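## Task

Using the green gauge, draw a single line at least 20 cm long along the curved edge of the board, keeping the gap from the edge equal to the green gauge's setting, with no other marks on the board. Afterwards, set the gauge down so it rests motionless on the bench, away from both the board and the bench dogs. It must stay there without the robot holding it. Release it and move the grippers away.

## Robot and tools

Robot: two arms, left_arm and right_arm, each ending in a two-finger gripper. Loose objects may occasionally get a small shove from outside. Nothing may go off the table.

Frame: one scene frame for everything. The origin sits on the table surface midway between the arms. +z is up, +x points out across the table, and left_arm is on the +y side. The names left and right do not correspond to image sides. Reported hand positions can be a little off, more so at long reach.

Gripper geometry: fingers extend along the gripper's +z axis and close along its x axis. end_effector_position is the point between the pads; fingertips reach 17.5 mm past it. A flat block sticks out about 9 cm from the last joint axis toward gripper -y.

The row (used by every motion tool): a single list of 20 numbers covering both arms, even if only one moves. Order: left_arm x, y, z, qw, qx, qy, qz, left_gripper position, force_limit, speed; then the same ten for right_arm and right_gripper. x, y, z are an absolute target position for that gripper's end_effector_position, in metres, in the scene frame. qw, qx, qy, qz are an absolute target orientation, w first, in the scene frame. Together these are a pose, not an offset. A target more than 0.6 m from the arm's last reported position along any gripper axis gets the call refused. Per control step the command is clipped to 70 mm and 16 degrees from the measured pose. To hold orientation, resend the same quaternion every time rather than copying the drifted one from a result. To keep an arm still, resend its last pose and its gripper's three numbers.

Gripper numbers, each in [-1, 1]: position +1 = open 50 mm, about -0.65 = pads touching, -1 = close until stopped by an object. force_limit maps -1/0/+1 to roughly 20/102/185 N per pad (final grip may be ~17% higher). speed maps -1/0/+1 to 20/85/150 mm/s. A 0 is a real command, not 'no change'. New force_limit or speed only apply after a position change of at least 0.01. To grip, send -1, keep sending it, and confirm object_status = 2. object_status: 0 moving, 1 stopped while opening, 2 stopped while closing (holding), 3 reached position or pads met (likely empty, or a very thin object). Opening in mm is about (250 - position_measured) x 0.202.

Tools:
- execute_actions {"actions": [...], "pictures": bool}. An empty list just reports state. One action {"rows": [[20 numbers], ...], "steps": n} runs up to 15 control steps of 1/30 s, one row per step, last row repeated. A wait {"steps": n}, n up to 300, counts from the previous result including your reply time. Only one action or wait per call.
- move {"target": [20 numbers], "speed": m/s 0.002 to 0.5, default 0.25; turning capped at twice that in rad/s}. Both grippers travel straight toward their poses and finish together, 0.5 to 10 s. Gripper numbers are sent at the start. Paths do not avoid obstacles or the other arm. The result adds a move: line (done, off_target, moving, held, fault) plus limits (paced = pose clipped; held = some steps blocked, after which the arm may surge faster) and each gripper's distance from its pose.
- wait {"seconds": 0 to 10}: lets time pass with no new command.
- zoom_image {"camera", "region": [x0, y0, x1, y1]} in pixels, at most 504x504, from cam_high (896x504), cam_left_wrist or cam_right_wrist (504x504).
- finished_scene {"scene": current scene number}: ends and grades the scene; irreversible. The next task appears in its result.

Results: a state line per arm with position, quaternion and velocities; Hand target lines; flange force (noisy, includes held weight, 'no reading' near singularities); 'pose unreachable' and HELD mark commands changed or blocked by the clearance check; MOTOR HOT warns of overheating before a braking stop. The simulation keeps running while you think.

Cautions: arms are stiff, so commanding even slightly past contact with something firm can trigger a fault (joint torque at its limit, or 144 N outside force), freezing that arm 10 s. Faster moves and deeper targets press harder. Load limits (N m): waist 316, shoulder 316, elbow 148, forearm roll/wrist pitch/wrist roll 41.8. Don't let the arms collide. Avoid drops, slams and pushing the board or gauge off the bench. When scribing, contact the board gently, trace only the curved edge once, then put the gauge down flat and still, open the fingers and retract.

Each tool is called after ">>>" in YAML: its name, and indented under it one key for each argument.

## Session

>>> execute_actions:
  actions: []

Scene clock: 0.00 s of 4800.00 s.
left_arm: end_effector_position=(+0.0683, +1.3547, +0.3468) position_measured=3 object_status=3 end_effector_quat_wxyz=(+0.095, +0.447, +0.889, +0.019) end_effector_velocity=(-0.000, +0.000, +0.000) end_effector_angular_velocity=(+0.001, +0.000, +0.002) | right_arm: end_effector_position=(+0.8459, -0.8058, +0.2502) position_measured=3 object_status=3 end_effector_quat_wxyz=(+0.410, +0.390, +0.822, -0.056) end_effector_velocity=(-0.000, -0.002, +0.001) end_effector_angular_velocity=(-0.001, -0.001, -0.001)
Joint positions: left_arm=[ 1.421  0.66   0.901 -0.189  1.627  0.898] | right_arm=[-0.028  0.431  1.623 -0.893  0.439 -0.11 ]
Joint velocities: left_arm=[ 0.     0.    -0.001  0.    -0.    -0.001] | right_arm=[-0.002 -0.    -0.    -0.    -0.001 -0.001]
Flange force (N, the push that the arm receives, along the gripper's own x y z axes): no reading
Hand target (left_arm): +0.068, +1.355, +0.347; +0.095, +0.447, +0.889, +0.019
Hand target (right_arm): +0.846, -0.806, +0.250; +0.410, +0.390, +0.822, -0.056

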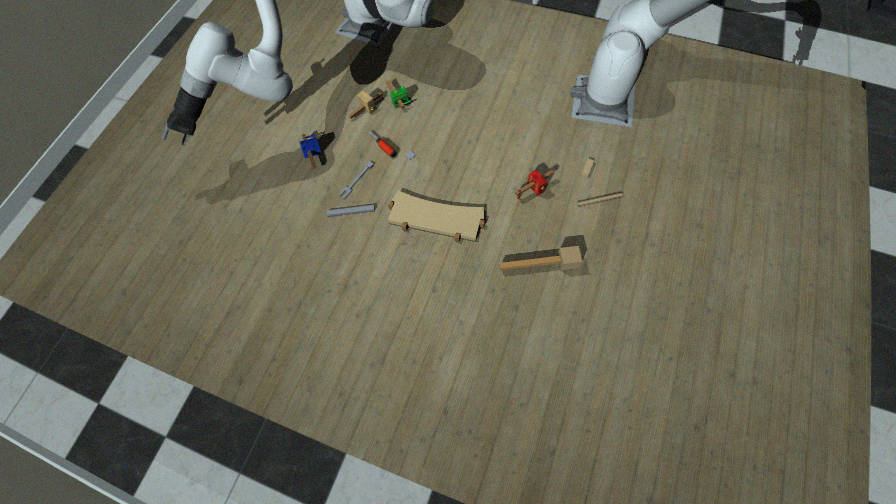

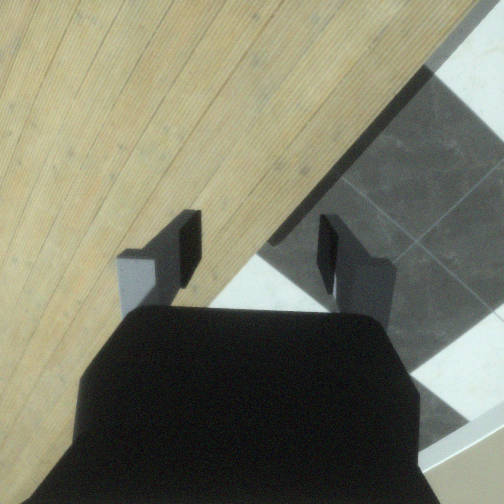

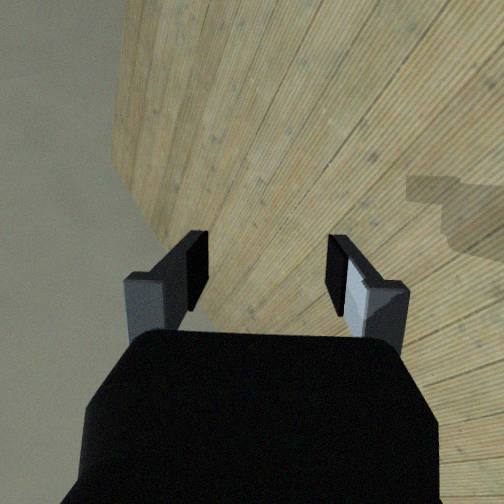

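>>> zoom_image:
  camera: "cam_high"
  region: [330,60,500,250]

>>> zoom_image:
  camera: "cam_high"
  region: [370,70,430,125]

Region (330, 60, 500, 250) of cam_high's 896x504 image, scaled by 2.653, with more detail than that image has; it fills the left 451 columns of this view, and the rest is white.

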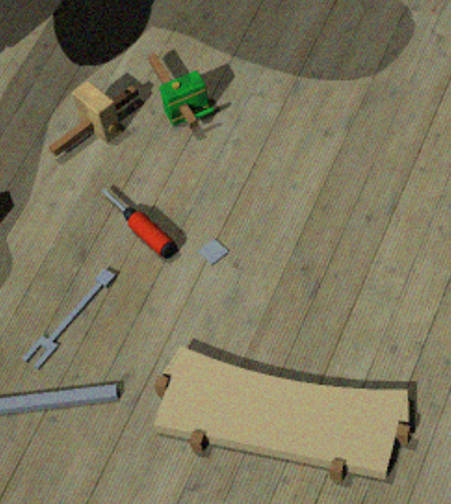

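Region (370, 70, 430, 125) of cam_high's 896x504 image, scaled by 8.400, with more detail than that image has; it fills the top 462 rows of this view, and the rest is white.

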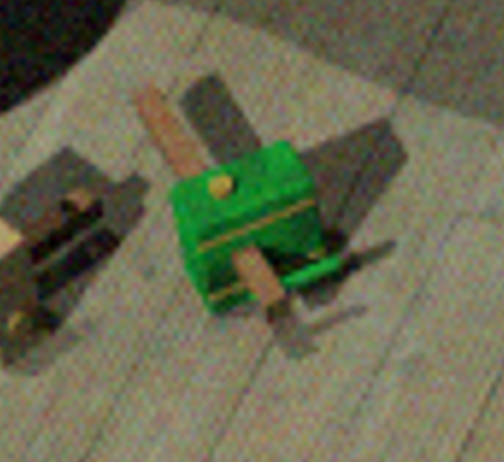

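>>> move:
  target: [0.25,0.95,0.35,0.5,0.8,0.3,0,1,0,0,0.55,-0.5,0.28,0,0.924,0.383,0,1,0,0]

>>> move:
  target: [0.45,0.55,0.32,0.707,0.707,0,0,1,0,0,0.30,-0.245,0.20,0,0.924,0.383,0,1,0,0]

Scene clock: 12.10 s of 4800.00 s.
left_arm: end_effector_position=(+0.2504, +0.9503, +0.3505) position_measured=3 object_status=3 end_effector_quat_wxyz=(+0.505, +0.808, +0.303, -0.000) end_effector_velocity=(-0.000, -0.001, -0.000) end_effector_angular_velocity=(-0.003, -0.000, -0.002) | right_arm: end_effector_position=(+0.5501, -0.5001, +0.2803) position_measured=3 object_status=3 end_effector_quat_wxyz=(+0.000, +0.924, +0.383, +0.000) end_effector_velocity=(-0.000, +0.001, -0.000) end_effector_angular_velocity=(-0.000, -0.000, -0.001)
Joint positions: left_arm=[ 1.231  0.39   1.558 -0.579  2.094  2.159] | right_arm=[ 0.175  0.199  1.692 -0.     1.25   0.864]
Joint velocities: left_arm=[-0.001  0.001  0.002  0.     0.002  0.001] | right_arm=[ 0.002 -0.     0.001 -0.    -0.001  0.003]
Flange force (N, the push that the arm receives, along the gripper's own x y z axes): left_arm=[0.0 4.6 -1.9] | right_arm=[1.5 3.2 0.9]
Hand target (left_arm): +0.250, +0.950, +0.351; +0.505, +0.808, +0.303, -0.001
Hand target (right_arm): +0.550, -0.500, +0.280; +0.000, +0.924, +0.383, +0.000
Off the commanded pose (left_arm): 0.001 m, 0 deg.
Off the commanded pose (right_arm): 0.000 m, 0 deg.
After step 90, 5.40 s passed at rest.
move: done

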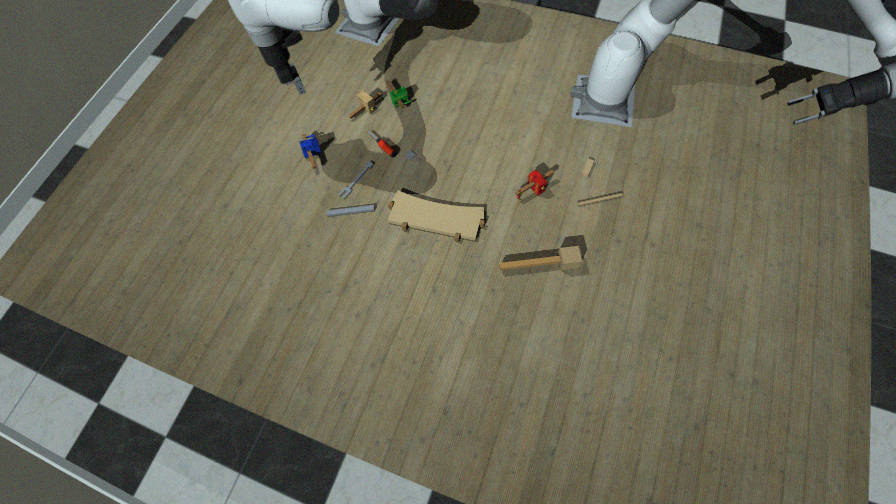

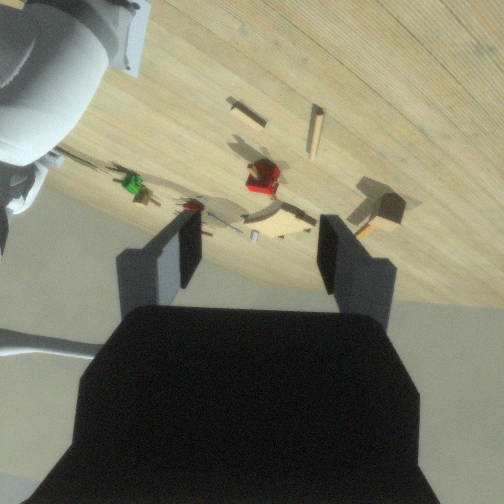

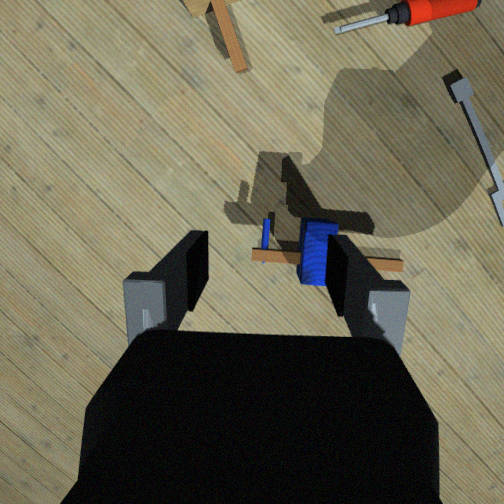

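Scene clock: 14.30 s of 4800.00 s.
left_arm: end_effector_position=(+0.4504, +0.5503, +0.3202) position_measured=3 object_status=3 end_effector_quat_wxyz=(+0.707, +0.707, +0.000, -0.000) end_effector_velocity=(+0.000, -0.001, +0.000) end_effector_angular_velocity=(+0.001, -0.002, +0.000) | right_arm: end_effector_position=(+0.2998, -0.2447, +0.2002) position_measured=3 object_status=3 end_effector_quat_wxyz=(+0.000, +0.924, +0.383, -0.000) end_effector_velocity=(+0.000, -0.000, -0.001) end_effector_angular_velocity=(-0.001, +0.001, +0.001)
Joint positions: left_arm=[ 0.602  0.305  2.06  -1.007  2.054  2.507] | right_arm=[ 0.739  0.052  2.017 -0.     1.072  1.427]
Joint velocities: left_arm=[-0.001 -0.001  0.    -0.001 -0.001  0.001] | right_arm=[-0.     0.002 -0.     0.     0.    -0.001]
Flange force (N, the push that the arm receives, along the gripper's own x y z axes): left_arm=[2.2 6.3 0.6] | right_arm=[3.1 4.3 2.0]
Hand target (left_arm): +0.450, +0.550, +0.320; +0.707, +0.707, -0.000, -0.000
Hand target (right_arm): +0.300, -0.245, +0.200; +0.000, +0.924, +0.383, +0.000
Off the commanded pose (left_arm): 0.001 m, 0 deg.
Off the commanded pose (right_arm): 0.000 m, 0 deg.
move: done

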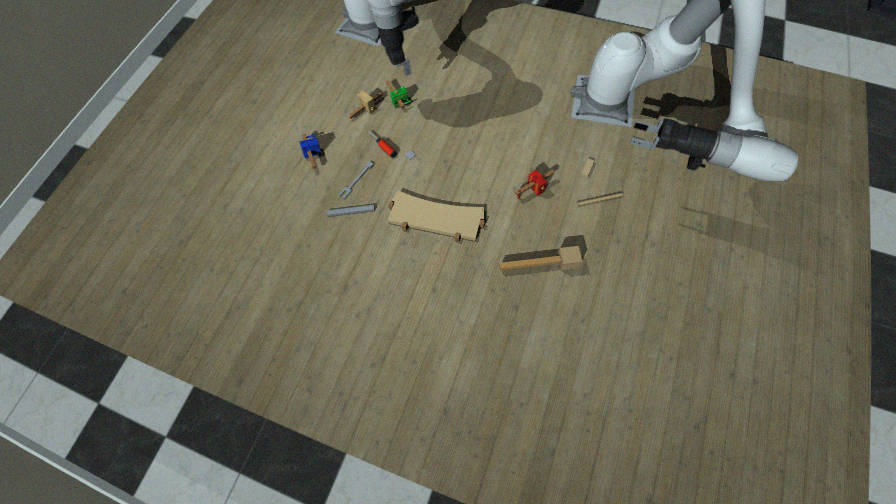

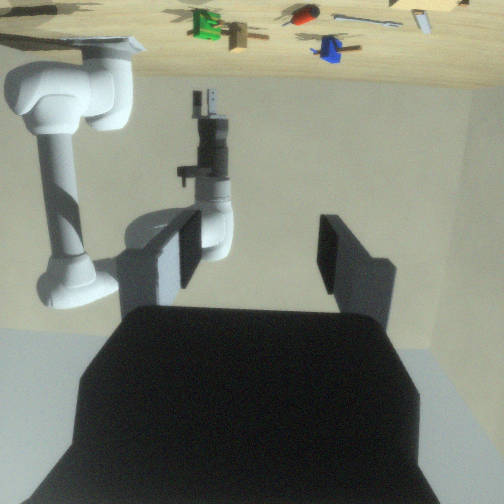

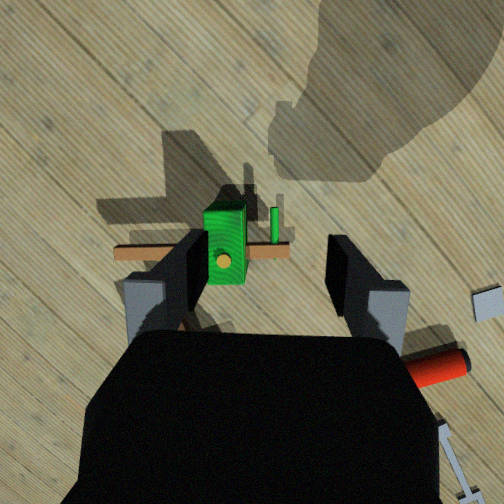

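>>> move:
  target: [0.45,0.55,0.32,0.707,0.707,0,0,1,0,0,0.2915,-0.276,0.11,0,0.924,0.383,0,1,0,0]
  speed: 0.12

Scene clock: 17.77 s of 4800.00 s.
left_arm: end_effector_position=(+0.4500, +0.5500, +0.3200) position_measured=3 object_status=3 end_effector_quat_wxyz=(+0.707, +0.707, -0.000, -0.000) end_effector_velocity=(-0.000, -0.000, -0.000) end_effector_angular_velocity=(-0.002, +0.001, +0.001) | right_arm: end_effector_position=(+0.2914, -0.2761, +0.1101) position_measured=3 object_status=3 end_effector_quat_wxyz=(+0.000, +0.924, +0.383, +0.000) end_effector_velocity=(-0.001, +0.000, -0.000) end_effector_angular_velocity=(+0.000, +0.001, +0.001)
Joint positions: left_arm=[ 0.602  0.304  2.061 -1.007  2.054  2.508] | right_arm=[ 0.698  0.105  2.154 -0.     0.883  1.386]
Joint velocities: left_arm=[ 0.     0.     0.001 -0.001  0.    -0.   ] | right_arm=[ 0.     0.     0.     0.001  0.    -0.001]
Flange force (N, the push that the arm receives, along the gripper's own x y z axes): left_arm=[0.9 4.2 0.5] | right_arm=[3.6 3.5 2.8]
Hand target (left_arm): +0.450, +0.550, +0.320; +0.707, +0.707, -0.000, +0.000
Hand target (right_arm): +0.291, -0.276, +0.110; -0.000, +0.924, +0.383, -0.000
Off the commanded pose (left_arm): 0.000 m, 0 deg.
Off the commanded pose (right_arm): 0.000 m, 0 deg.
move: done

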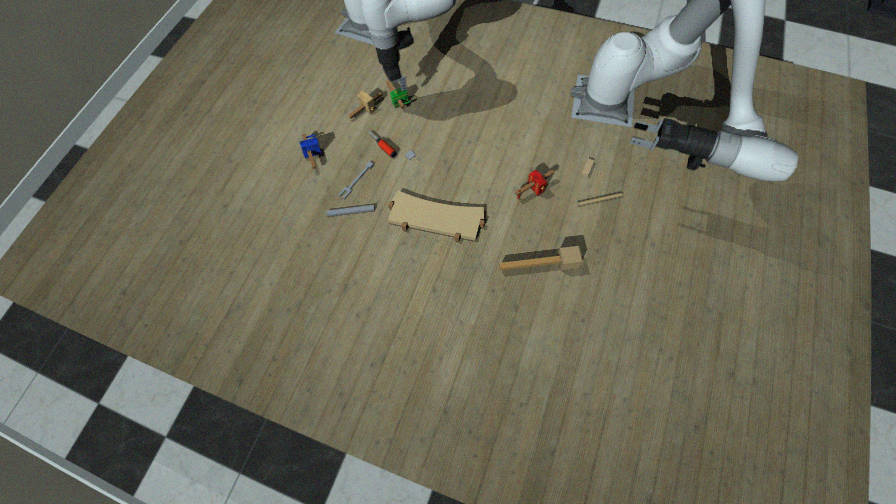

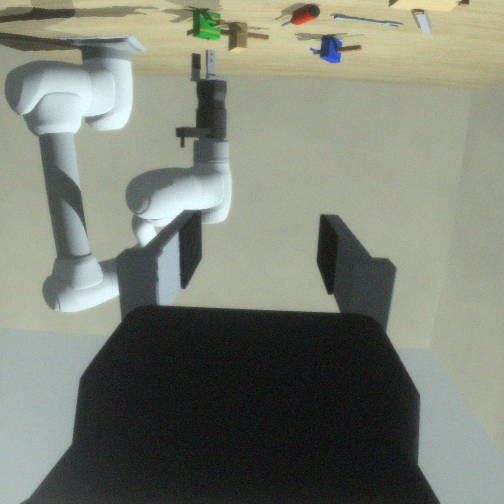

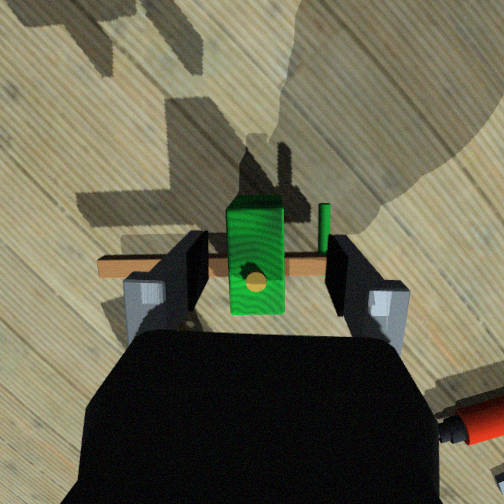

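>>> move:
  target: [0.45,0.55,0.32,0.707,0.707,0,0,1,0,0,0.302,-0.2795,0.075,0,0.924,0.383,0,1,0,0]
  speed: 0.04

Scene clock: 20.67 s of 4800.00 s.
left_arm: end_effector_position=(+0.4500, +0.5500, +0.3200) position_measured=3 object_status=3 end_effector_quat_wxyz=(+0.707, +0.707, +0.000, +0.000) end_effector_velocity=(+0.001, -0.000, -0.001) end_effector_angular_velocity=(-0.001, -0.000, +0.001) | right_arm: end_effector_position=(+0.3020, -0.2795, +0.0750) position_measured=3 object_status=3 end_effector_quat_wxyz=(+0.000, +0.924, +0.383, +0.000) end_effector_velocity=(-0.000, +0.000, +0.000) end_effector_angular_velocity=(+0.001, -0.001, +0.000)
Joint positions: left_arm=[ 0.602  0.304  2.061 -1.007  2.054  2.508] | right_arm=[ 0.681  0.159  2.173 -0.     0.809  1.369]
Joint velocities: left_arm=[-0.001  0.001 -0.    -0.001 -0.001  0.001] | right_arm=[ 0.001 -0.001  0.001  0.    -0.001 -0.   ]
Flange force (N, the push that the arm receives, along the gripper's own x y z axes): left_arm=[2.1 1.4 -4.9] | right_arm=[2.1 3.1 2.6]
Hand target (left_arm): +0.450, +0.550, +0.320; +0.707, +0.707, -0.000, +0.000
Hand target (right_arm): +0.302, -0.280, +0.075; -0.000, +0.924, +0.383, -0.000
Off the commanded pose (left_arm): 0.000 m, 0 deg.
Off the commanded pose (right_arm): 0.000 m, 0 deg.
move: done

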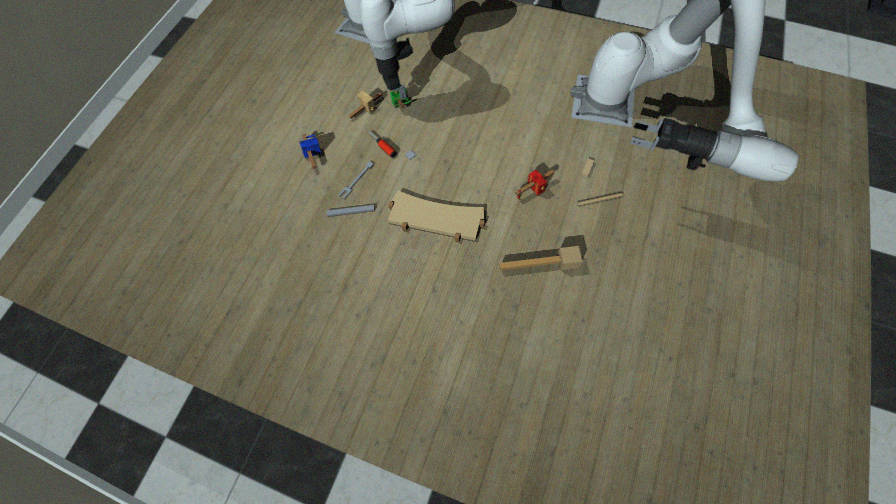

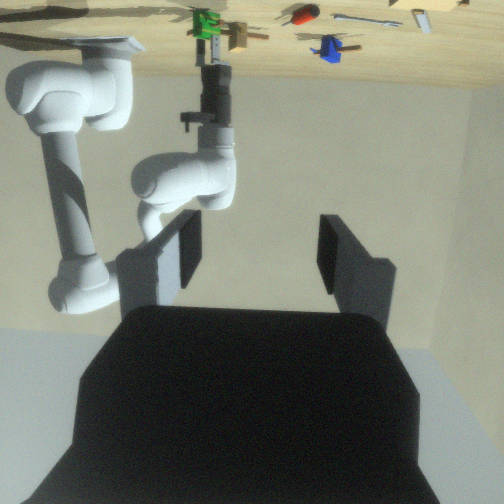

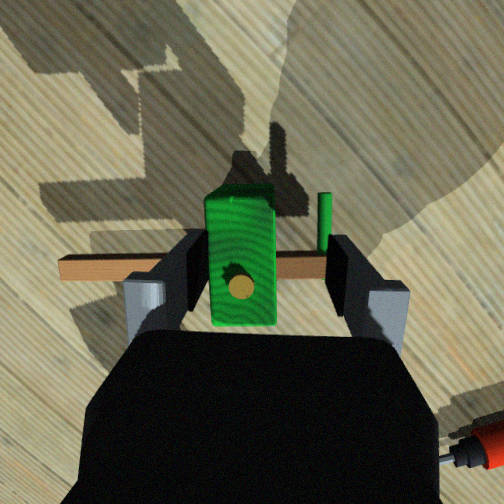

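>>> move:
  target: [0.45,0.55,0.32,0.707,0.707,0,0,1,0,0,0.2942,-0.2873,0.066,0,0.924,0.383,0,1,0,0]
  speed: 0.02

Scene clock: 32.13 s of 4800.00 s.
left_arm: end_effector_position=(+0.4500, +0.5500, +0.3200) position_measured=3 object_status=3 end_effector_quat_wxyz=(+0.707, +0.707, +0.000, +0.000) end_effector_velocity=(+0.000, -0.000, +0.000) end_effector_angular_velocity=(-0.000, +0.002, -0.001) | right_arm: end_effector_position=(+0.3007, -0.2815, +0.0736) position_measured=3 object_status=3 end_effector_quat_wxyz=(-0.001, +0.924, +0.383, +0.003) end_effector_velocity=(+0.000, +0.000, -0.000) end_effector_angular_velocity=(+0.001, -0.000, +0.002)
Joint positions: left_arm=[ 0.602  0.304  2.061 -1.007  2.054  2.508] | right_arm=[0.678 0.156 2.181 0.001 0.799 1.366]
Joint velocities: left_arm=[-0.001  0.    -0.001 -0.     0.    -0.003] | right_arm=[-0.     0.001 -0.     0.    -0.001 -0.002]
Flange force (N, the push that the arm receives, along the gripper's own x y z axes): left_arm=[0.2 7.6 1.1] | right_arm=[1.2 -4.7 -25.7]
Hand target (left_arm): +0.450, +0.550, +0.320; +0.707, +0.707, +0.000, +0.000
Hand target (right_arm): +0.301, -0.281, +0.074; -0.001, +0.924, +0.383, +0.003
Off the commanded pose (left_arm): 0.000 m, 0 deg.
Off the commanded pose (right_arm): 0.012 m, 0 deg.
FORCE FAULT: contact force on the right arm reached its limit, and that arm stopped for 10 seconds. The contact can be on any part of that arm, not only on its tool. That arm's remaining commands of this call were not run. That arm holds still and accepts commands again. Move the arm away from the contact; if what it grips holds it there, let go first. Pushing or pulling that hard again can fault the arm again.
move: fault (right_arm)

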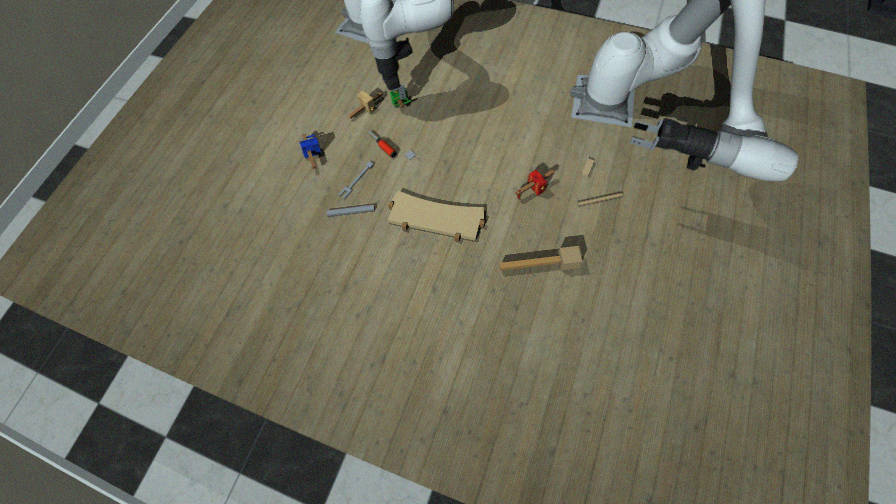

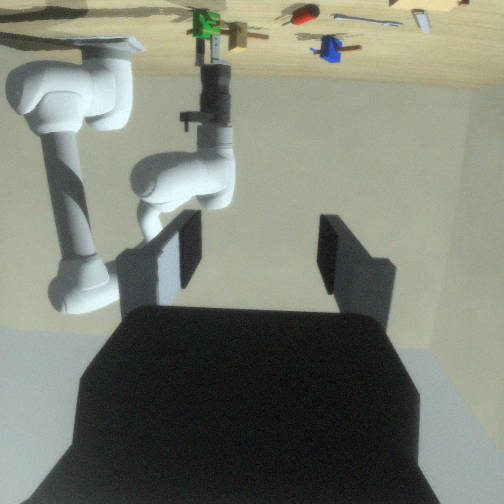

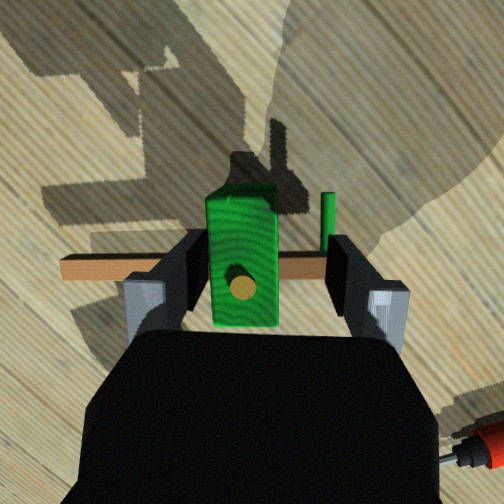

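>>> move:
  target: [0.45,0.55,0.32,0.707,0.707,0,0,1,0,0,0.293,-0.2885,0.080,0,0.924,0.383,0,1,0,0]
  speed: 0.02

Scene clock: 33.87 s of 4800.00 s.
left_arm: end_effector_position=(+0.4500, +0.5500, +0.3200) position_measured=3 object_status=3 end_effector_quat_wxyz=(+0.707, +0.707, +0.000, +0.000) end_effector_velocity=(-0.000, +0.001, +0.000) end_effector_angular_velocity=(-0.002, +0.001, +0.000) | right_arm: end_effector_position=(+0.2930, -0.2885, +0.0800) position_measured=3 object_status=3 end_effector_quat_wxyz=(-0.000, +0.924, +0.383, -0.000) end_effector_velocity=(-0.000, -0.000, -0.001) end_effector_angular_velocity=(-0.001, +0.001, +0.001)
Joint positions: left_arm=[ 0.602  0.304  2.061 -1.007  2.054  2.508] | right_arm=[0.675 0.134 2.191 0.    0.816 1.364]
Joint velocities: left_arm=[ 0.001  0.001 -0.    -0.     0.002 -0.   ] | right_arm=[ 0.     0.001  0.    -0.     0.    -0.   ]
Flange force (N, the push that the arm receives, along the gripper's own x y z axes): left_arm=[1.3 7.4 1.4] | right_arm=[2.0 3.0 2.0]
Hand target (left_arm): +0.450, +0.550, +0.320; +0.707, +0.707, +0.000, +0.000
Hand target (right_arm): +0.293, -0.288, +0.080; -0.000, +0.924, +0.383, -0.000
Off the commanded pose (left_arm): 0.000 m, 0 deg.
Off the commanded pose (right_arm): 0.000 m, 0 deg.
move: done

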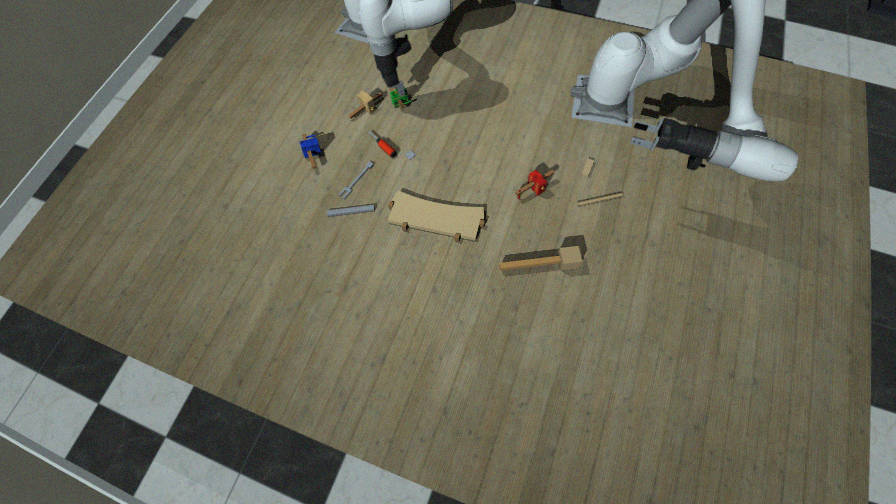

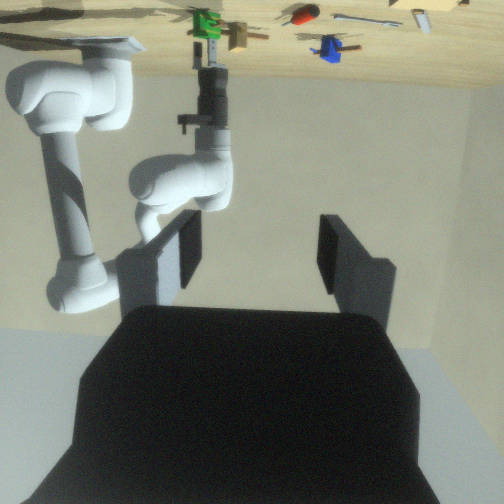

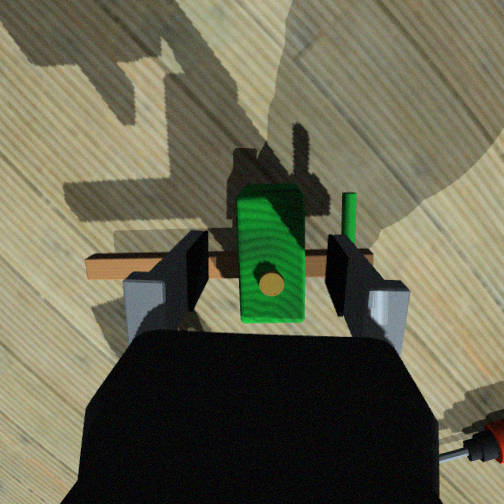

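>>> move:
  target: [0.45,0.55,0.32,0.707,0.707,0,0,1,0,0,0.299,-0.2945,0.078,0,0.924,0.383,0,1,0,0]
  speed: 0.02

>>> move:
  target: [0.45,0.55,0.32,0.707,0.707,0,0,1,0,0,0.299,-0.2945,0.058,0,0.924,0.383,0,1,0,0]
  speed: 0.01

Scene clock: 35.97 s of 4800.00 s.
left_arm: end_effector_position=(+0.4500, +0.5500, +0.3200) position_measured=3 object_status=3 end_effector_quat_wxyz=(+0.707, +0.707, +0.000, +0.000) end_effector_velocity=(-0.000, -0.000, +0.000) end_effector_angular_velocity=(-0.000, -0.001, +0.002) | right_arm: end_effector_position=(+0.2990, -0.2945, +0.0780) position_measured=3 object_status=3 end_effector_quat_wxyz=(+0.000, +0.924, +0.383, -0.000) end_effector_velocity=(-0.000, +0.000, +0.000) end_effector_angular_velocity=(+0.000, -0.000, +0.003)
Joint positions: left_arm=[ 0.602  0.304  2.061 -1.007  2.054  2.508] | right_arm=[ 0.659  0.139  2.19  -0.     0.812  1.347]
Joint velocities: left_arm=[ 0.001 -0.001  0.001 -0.001 -0.     0.001] | right_arm=[ 0.001 -0.    -0.     0.    -0.    -0.002]
Flange force (N, the push that the arm receives, along the gripper's own x y z axes): left_arm=[0.7 3.2 1.8] | right_arm=[0.5 4.0 1.7]
Hand target (left_arm): +0.450, +0.550, +0.320; +0.707, +0.707, +0.000, +0.000
Hand target (right_arm): +0.299, -0.295, +0.078; -0.000, +0.924, +0.383, -0.000
Off the commanded pose (left_arm): 0.000 m, 0 deg.
Off the commanded pose (right_arm): 0.000 m, 0 deg.
move: done

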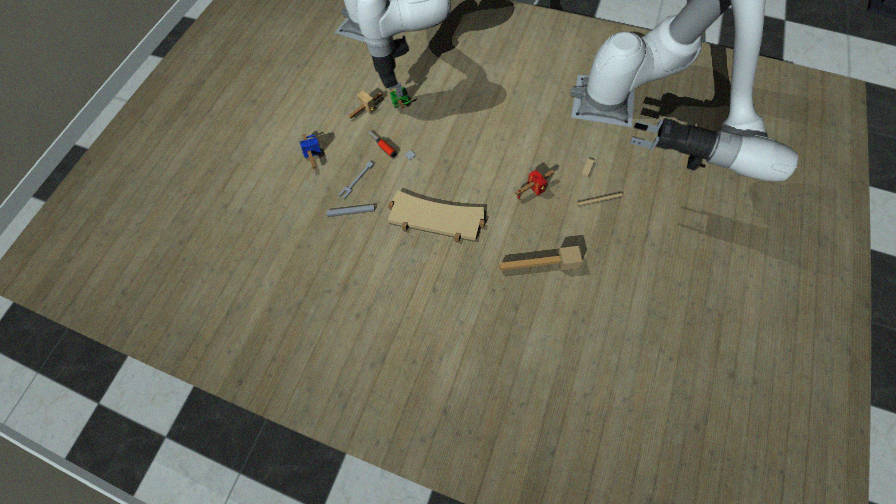

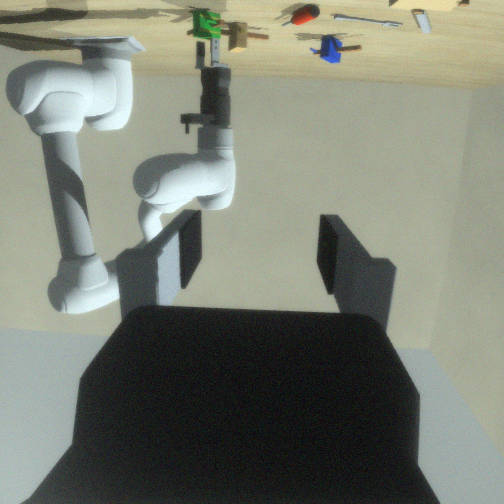

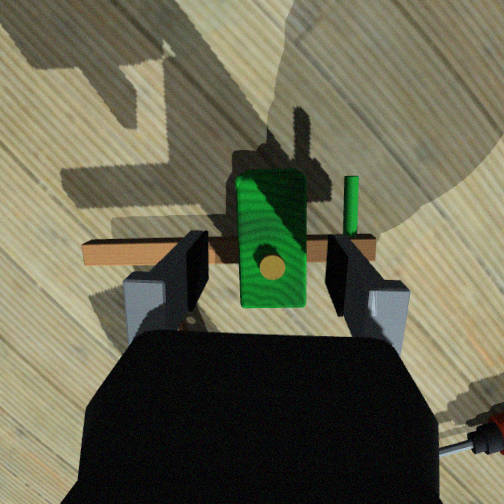

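Scene clock: 38.20 s of 4800.00 s.
left_arm: end_effector_position=(+0.4500, +0.5500, +0.3200) position_measured=3 object_status=3 end_effector_quat_wxyz=(+0.707, +0.707, +0.000, +0.000) end_effector_velocity=(-0.000, +0.000, -0.000) end_effector_angular_velocity=(-0.001, -0.000, -0.001) | right_arm: end_effector_position=(+0.2990, -0.2945, +0.0580) position_measured=3 object_status=3 end_effector_quat_wxyz=(-0.000, +0.924, +0.383, +0.000) end_effector_velocity=(+0.000, -0.001, -0.000) end_effector_angular_velocity=(-0.000, +0.001, +0.000)
Joint positions: left_arm=[ 0.602  0.304  2.061 -1.007  2.054  2.508] | right_arm=[0.659 0.167 2.206 0.    0.769 1.347]
Joint velocities: left_arm=[0.    0.    0.    0.001 0.001 0.001] | right_arm=[-0.002  0.001 -0.     0.     0.001 -0.002]
Flange force (N, the push that the arm receives, along the gripper's own x y z axes): left_arm=[-0.2 5.2 -0.2] | right_arm=[3.3 2.8 3.2]
Hand target (left_arm): +0.450, +0.550, +0.320; +0.707, +0.707, +0.000, +0.000
Hand target (right_arm): +0.299, -0.295, +0.058; -0.000, +0.924, +0.383, -0.000
Off the commanded pose (left_arm): 0.000 m, 0 deg.
Off the commanded pose (right_arm): 0.000 m, 0 deg.
move: done

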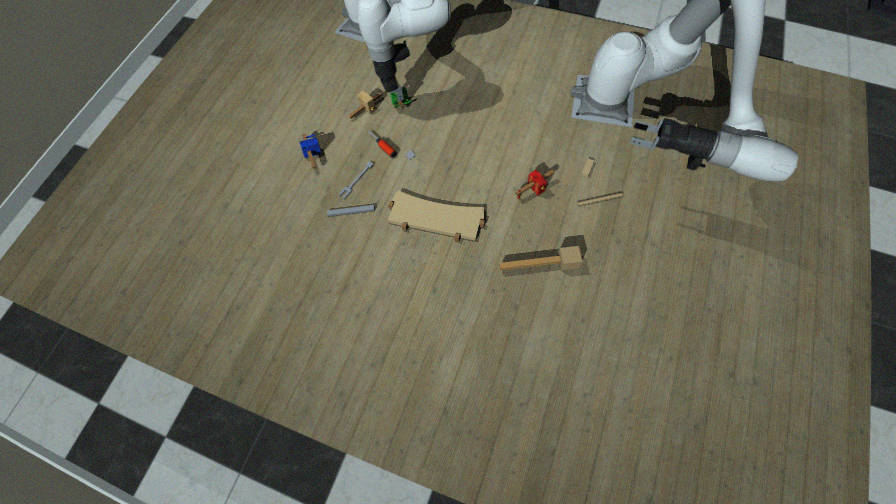

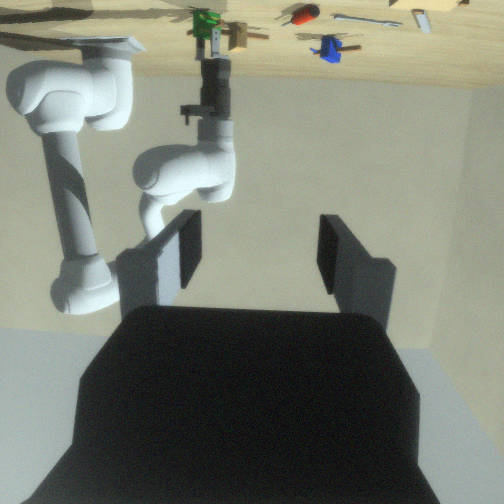

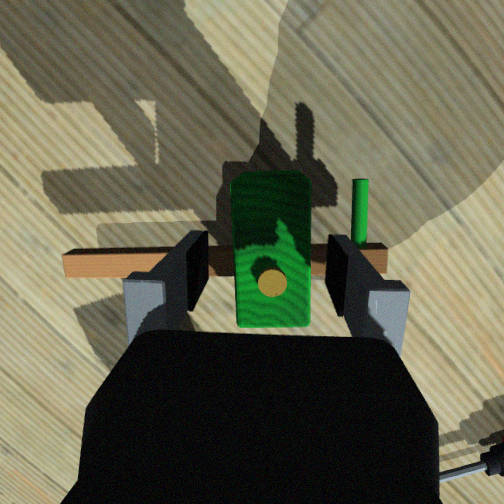

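>>> move:
  target: [0.45,0.55,0.32,0.707,0.707,0,0,1,0,0,0.299,-0.2945,0.055,0,0.924,0.383,0,1,0,0]
  speed: 0.005

>>> move:
  target: [0.45,0.55,0.32,0.707,0.707,0,0,1,0,0,0.299,-0.2945,0.055,0,0.924,0.383,0,-1,0.6,-0.5]

>>> move:
  target: [0.45,0.35,0.30,0.707,0.707,0,0,1,0,0,0.32,-0.25,0.20,0,0.924,0.383,0,-1,0.6,-0.5]
  speed: 0.1

>>> move:
  target: [0.48,0.25,0.26,0.707,0.707,0,0,1,0,0,0.48,0.0,0.29,0,1,0,0,-1,0.6,-0.5]
  speed: 0.15

Scene clock: 40.57 s of 4800.00 s.
left_arm: end_effector_position=(+0.4500, +0.5500, +0.3200) position_measured=3 object_status=3 end_effector_quat_wxyz=(+0.707, +0.707, +0.000, +0.000) end_effector_velocity=(+0.000, -0.000, -0.000) end_effector_angular_velocity=(+0.001, +0.001, -0.000) | right_arm: end_effector_position=(+0.2990, -0.2945, +0.0550) position_measured=3 object_status=3 end_effector_quat_wxyz=(-0.000, +0.924, +0.383, +0.000) end_effector_velocity=(-0.000, +0.000, +0.000) end_effector_angular_velocity=(+0.000, -0.000, +0.001)
Joint positions: left_arm=[ 0.602  0.304  2.061 -1.007  2.054  2.508] | right_arm=[0.659 0.171 2.208 0.    0.762 1.347]
Joint velocities: left_arm=[-0.001  0.    -0.     0.001 -0.001 -0.001] | right_arm=[ 0.    -0.001 -0.    -0.     0.    -0.001]
Flange force (N, the push that the arm receives, along the gripper's own x y z axes): left_arm=[3.6 5.7 -1.7] | right_arm=[2.5 3.1 2.7]
Hand target (left_arm): +0.450, +0.550, +0.320; +0.707, +0.707, +0.000, +0.000
Hand target (right_arm): +0.299, -0.295, +0.055; -0.000, +0.924, +0.383, -0.000
Off the commanded pose (left_arm): 0.000 m, 0 deg.
Off the commanded pose (right_arm): 0.000 m, 0 deg.
move: done

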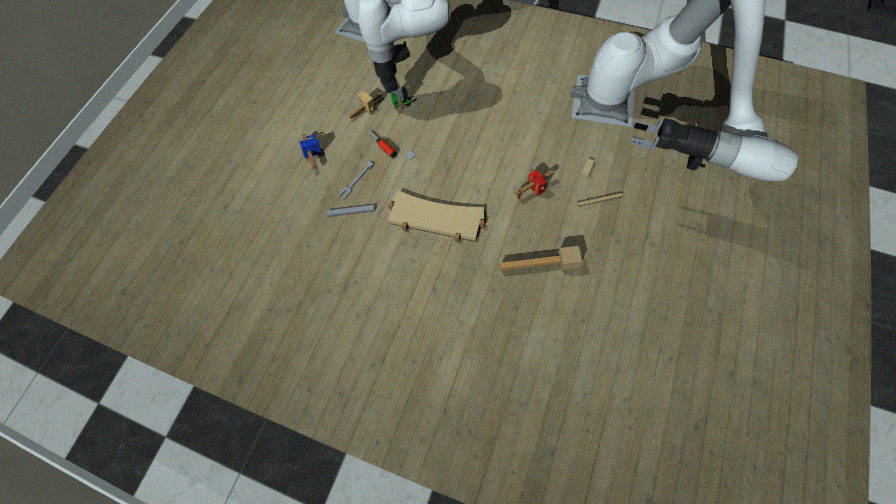

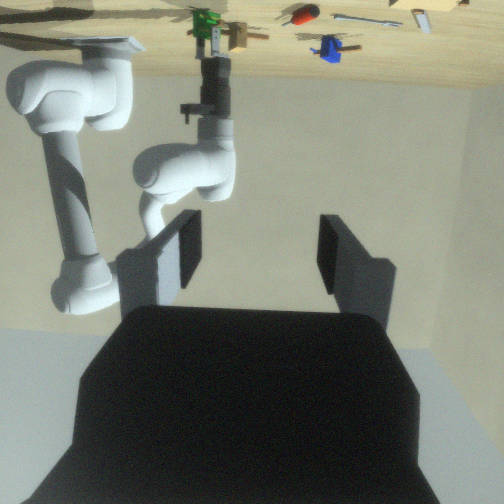

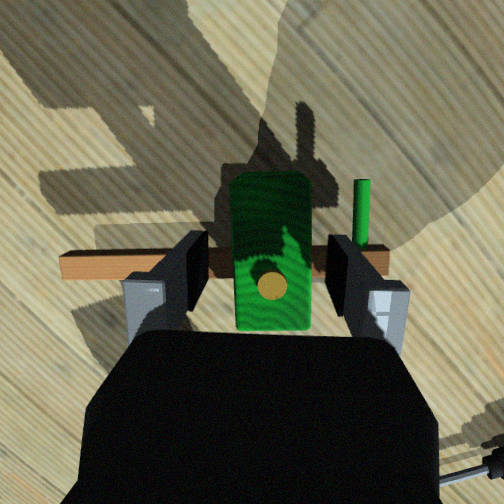

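Scene clock: 41.27 s of 4800.00 s.
left_arm: end_effector_position=(+0.4500, +0.5500, +0.3200) position_measured=3 object_status=3 end_effector_quat_wxyz=(+0.707, +0.707, +0.000, +0.000) end_effector_velocity=(+0.000, -0.000, +0.000) end_effector_angular_velocity=(-0.000, +0.000, -0.001) | right_arm: end_effector_position=(+0.2990, -0.2945, +0.0550) position_measured=109 object_status=2 end_effector_quat_wxyz=(-0.000, +0.924, +0.383, -0.000) end_effector_velocity=(-0.001, +0.000, -0.000) end_effector_angular_velocity=(-0.001, +0.002, +0.001)
Joint positions: left_arm=[ 0.602  0.304  2.061 -1.007  2.054  2.508] | right_arm=[0.659 0.171 2.208 0.    0.762 1.347]
Joint velocities: left_arm=[-0.001 -0.    -0.001 -0.     0.001 -0.001] | right_arm=[0.001 0.    0.    0.    0.001 0.   ]
Flange force (N, the push that the arm receives, along the gripper's own x y z axes): left_arm=[-4.1 7.9 3.3] | right_arm=[1.9 3.4 3.7]
Hand target (left_arm): +0.450, +0.550, +0.320; +0.707, +0.707, +0.000, +0.000
Hand target (right_arm): +0.299, -0.295, +0.055; -0.000, +0.924, +0.383, +0.000
Off the commanded pose (left_arm): 0.000 m, 0 deg.
Off the commanded pose (right_arm): 0.000 m, 0 deg.
move: done

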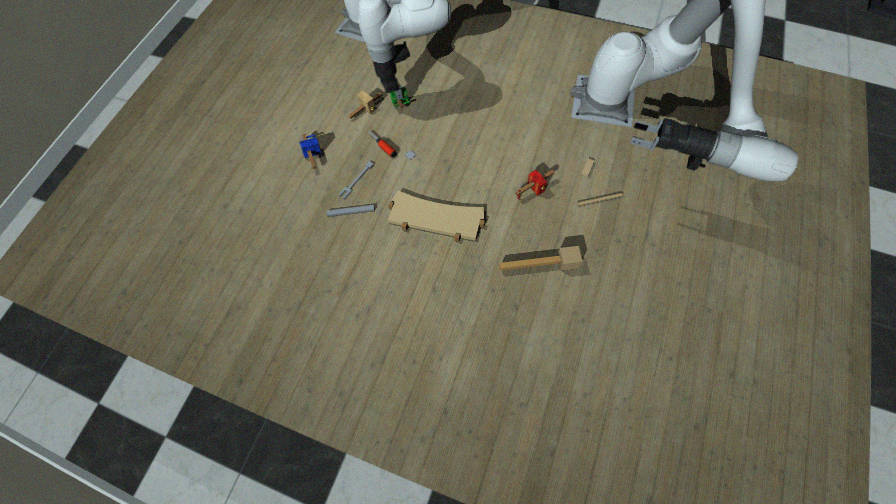

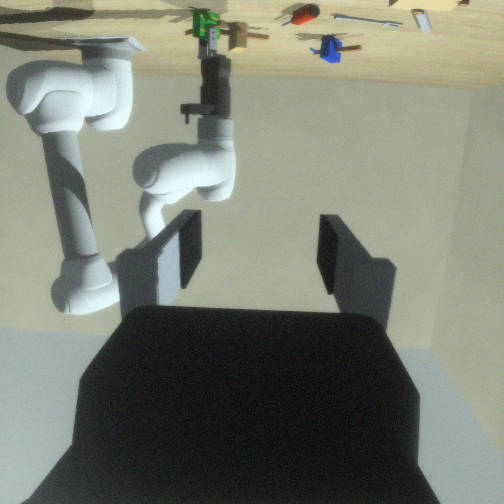

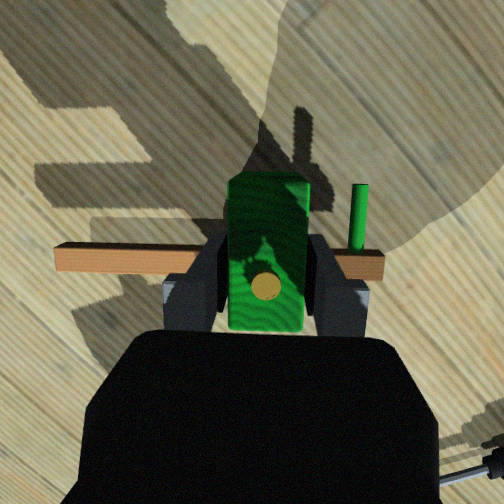

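Scene clock: 43.60 s of 4800.00 s.
left_arm: end_effector_position=(+0.4502, +0.3500, +0.3000) position_measured=3 object_status=3 end_effector_quat_wxyz=(+0.707, +0.707, +0.000, -0.000) end_effector_velocity=(+0.000, -0.000, -0.000) end_effector_angular_velocity=(-0.000, +0.001, -0.000) | right_arm: end_effector_position=(+0.3201, -0.2499, +0.1999) position_measured=109 object_status=2 end_effector_quat_wxyz=(+0.000, +0.924, +0.383, -0.000) end_effector_velocity=(+0.000, +0.000, +0.001) end_effector_angular_velocity=(+0.002, -0.002, +0.003)
Joint positions: left_arm=[ 0.273  0.179  2.291 -1.255  1.813  2.508] | right_arm=[ 0.708  0.072  1.997 -0.     1.073  1.396]
Joint velocities: left_arm=[-0.001  0.    -0.    -0.    -0.    -0.001] | right_arm=[ 0.    -0.001 -0.001  0.    -0.    -0.002]
Flange force (N, the push that the arm receives, along the gripper's own x y z axes): left_arm=[2.1 3.1 -3.2] | right_arm=[2.4 3.0 1.7]
Hand target (left_arm): +0.450, +0.350, +0.300; +0.707, +0.707, +0.000, -0.000
Hand target (right_arm): +0.320, -0.250, +0.200; +0.000, +0.924, +0.383, +0.000
Off the commanded pose (left_arm): 0.000 m, 0 deg.
Off the commanded pose (right_arm): 0.000 m, 0 deg.
move: done

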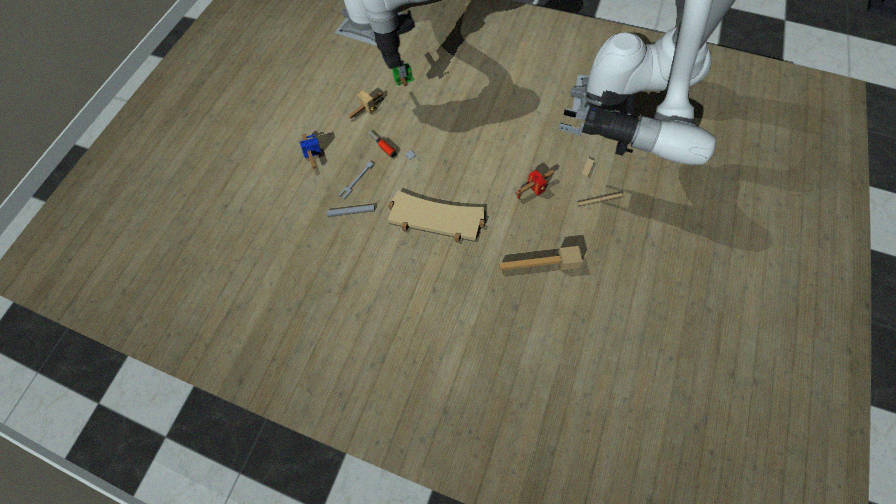

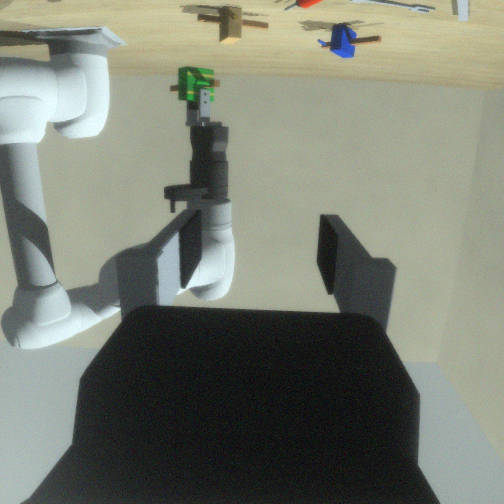

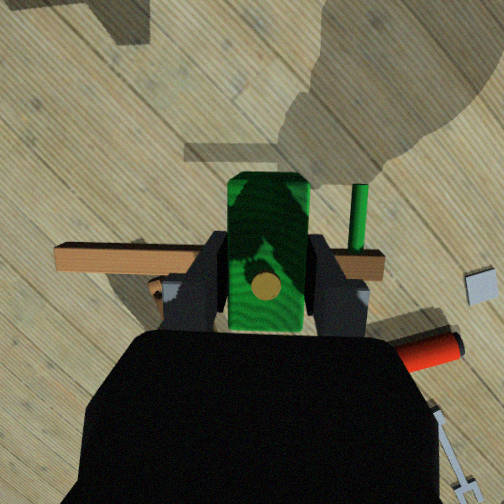

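Scene clock: 46.57 s of 4800.00 s.
left_arm: end_effector_position=(+0.4801, +0.2500, +0.2600) position_measured=3 object_status=3 end_effector_quat_wxyz=(+0.707, +0.707, +0.000, +0.000) end_effector_velocity=(+0.000, -0.001, -0.000) end_effector_angular_velocity=(+0.002, -0.001, -0.001) | right_arm: end_effector_position=(+0.4800, +0.0001, +0.2896) position_measured=109 object_status=2 end_effector_quat_wxyz=(+0.000, +1.000, +0.000, +0.000) end_effector_velocity=(-0.001, +0.001, -0.001) end_effector_angular_velocity=(-0.001, +0.001, +0.001)
Joint positions: left_arm=[ 0.043  0.241  2.327 -1.431  1.66   2.574] | right_arm=[ 0.855  0.432  1.359 -0.     1.351  2.329]
Joint velocities: left_arm=[-0.001 -0.    -0.001  0.    -0.001 -0.   ] | right_arm=[ 0.001  0.001 -0.001 -0.     0.001  0.   ]
Flange force (N, the push that the arm receives, along the gripper's own x y z axes): left_arm=[2.5 5.7 -0.2] | right_arm=[3.3 -2.1 1.5]
Hand target (left_arm): +0.480, +0.250, +0.260; +0.707, +0.707, +0.000, +0.000
Hand target (right_arm): +0.480, +0.000, +0.290; +0.000, +1.000, -0.000, +0.000
Off the commanded pose (left_arm): 0.000 m, 0 deg.
Off the commanded pose (right_arm): 0.000 m, 0 deg.
move: done

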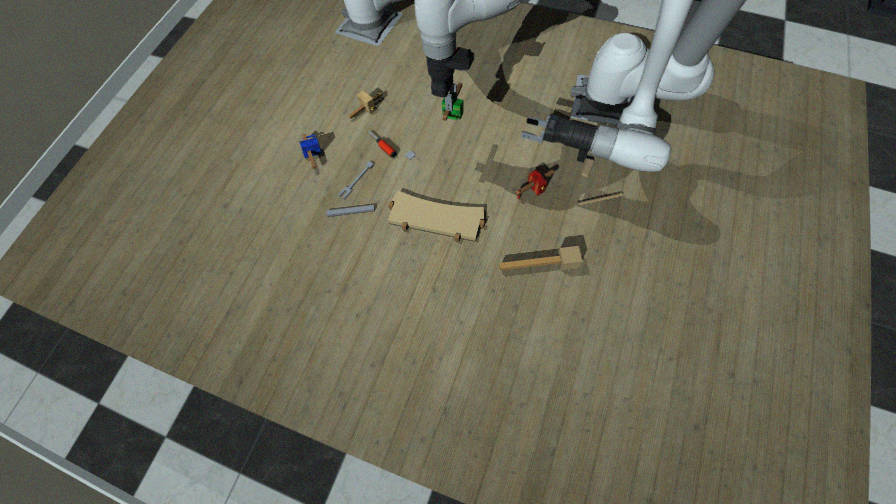

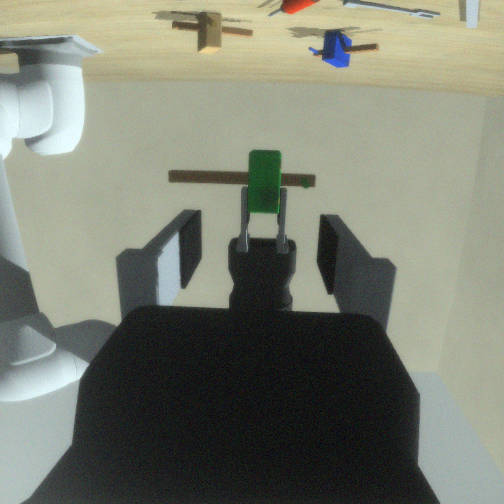

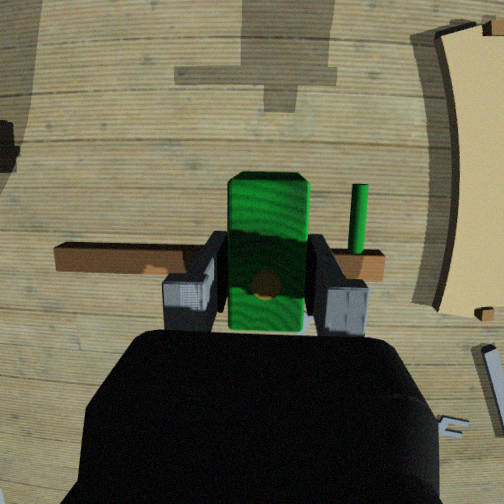

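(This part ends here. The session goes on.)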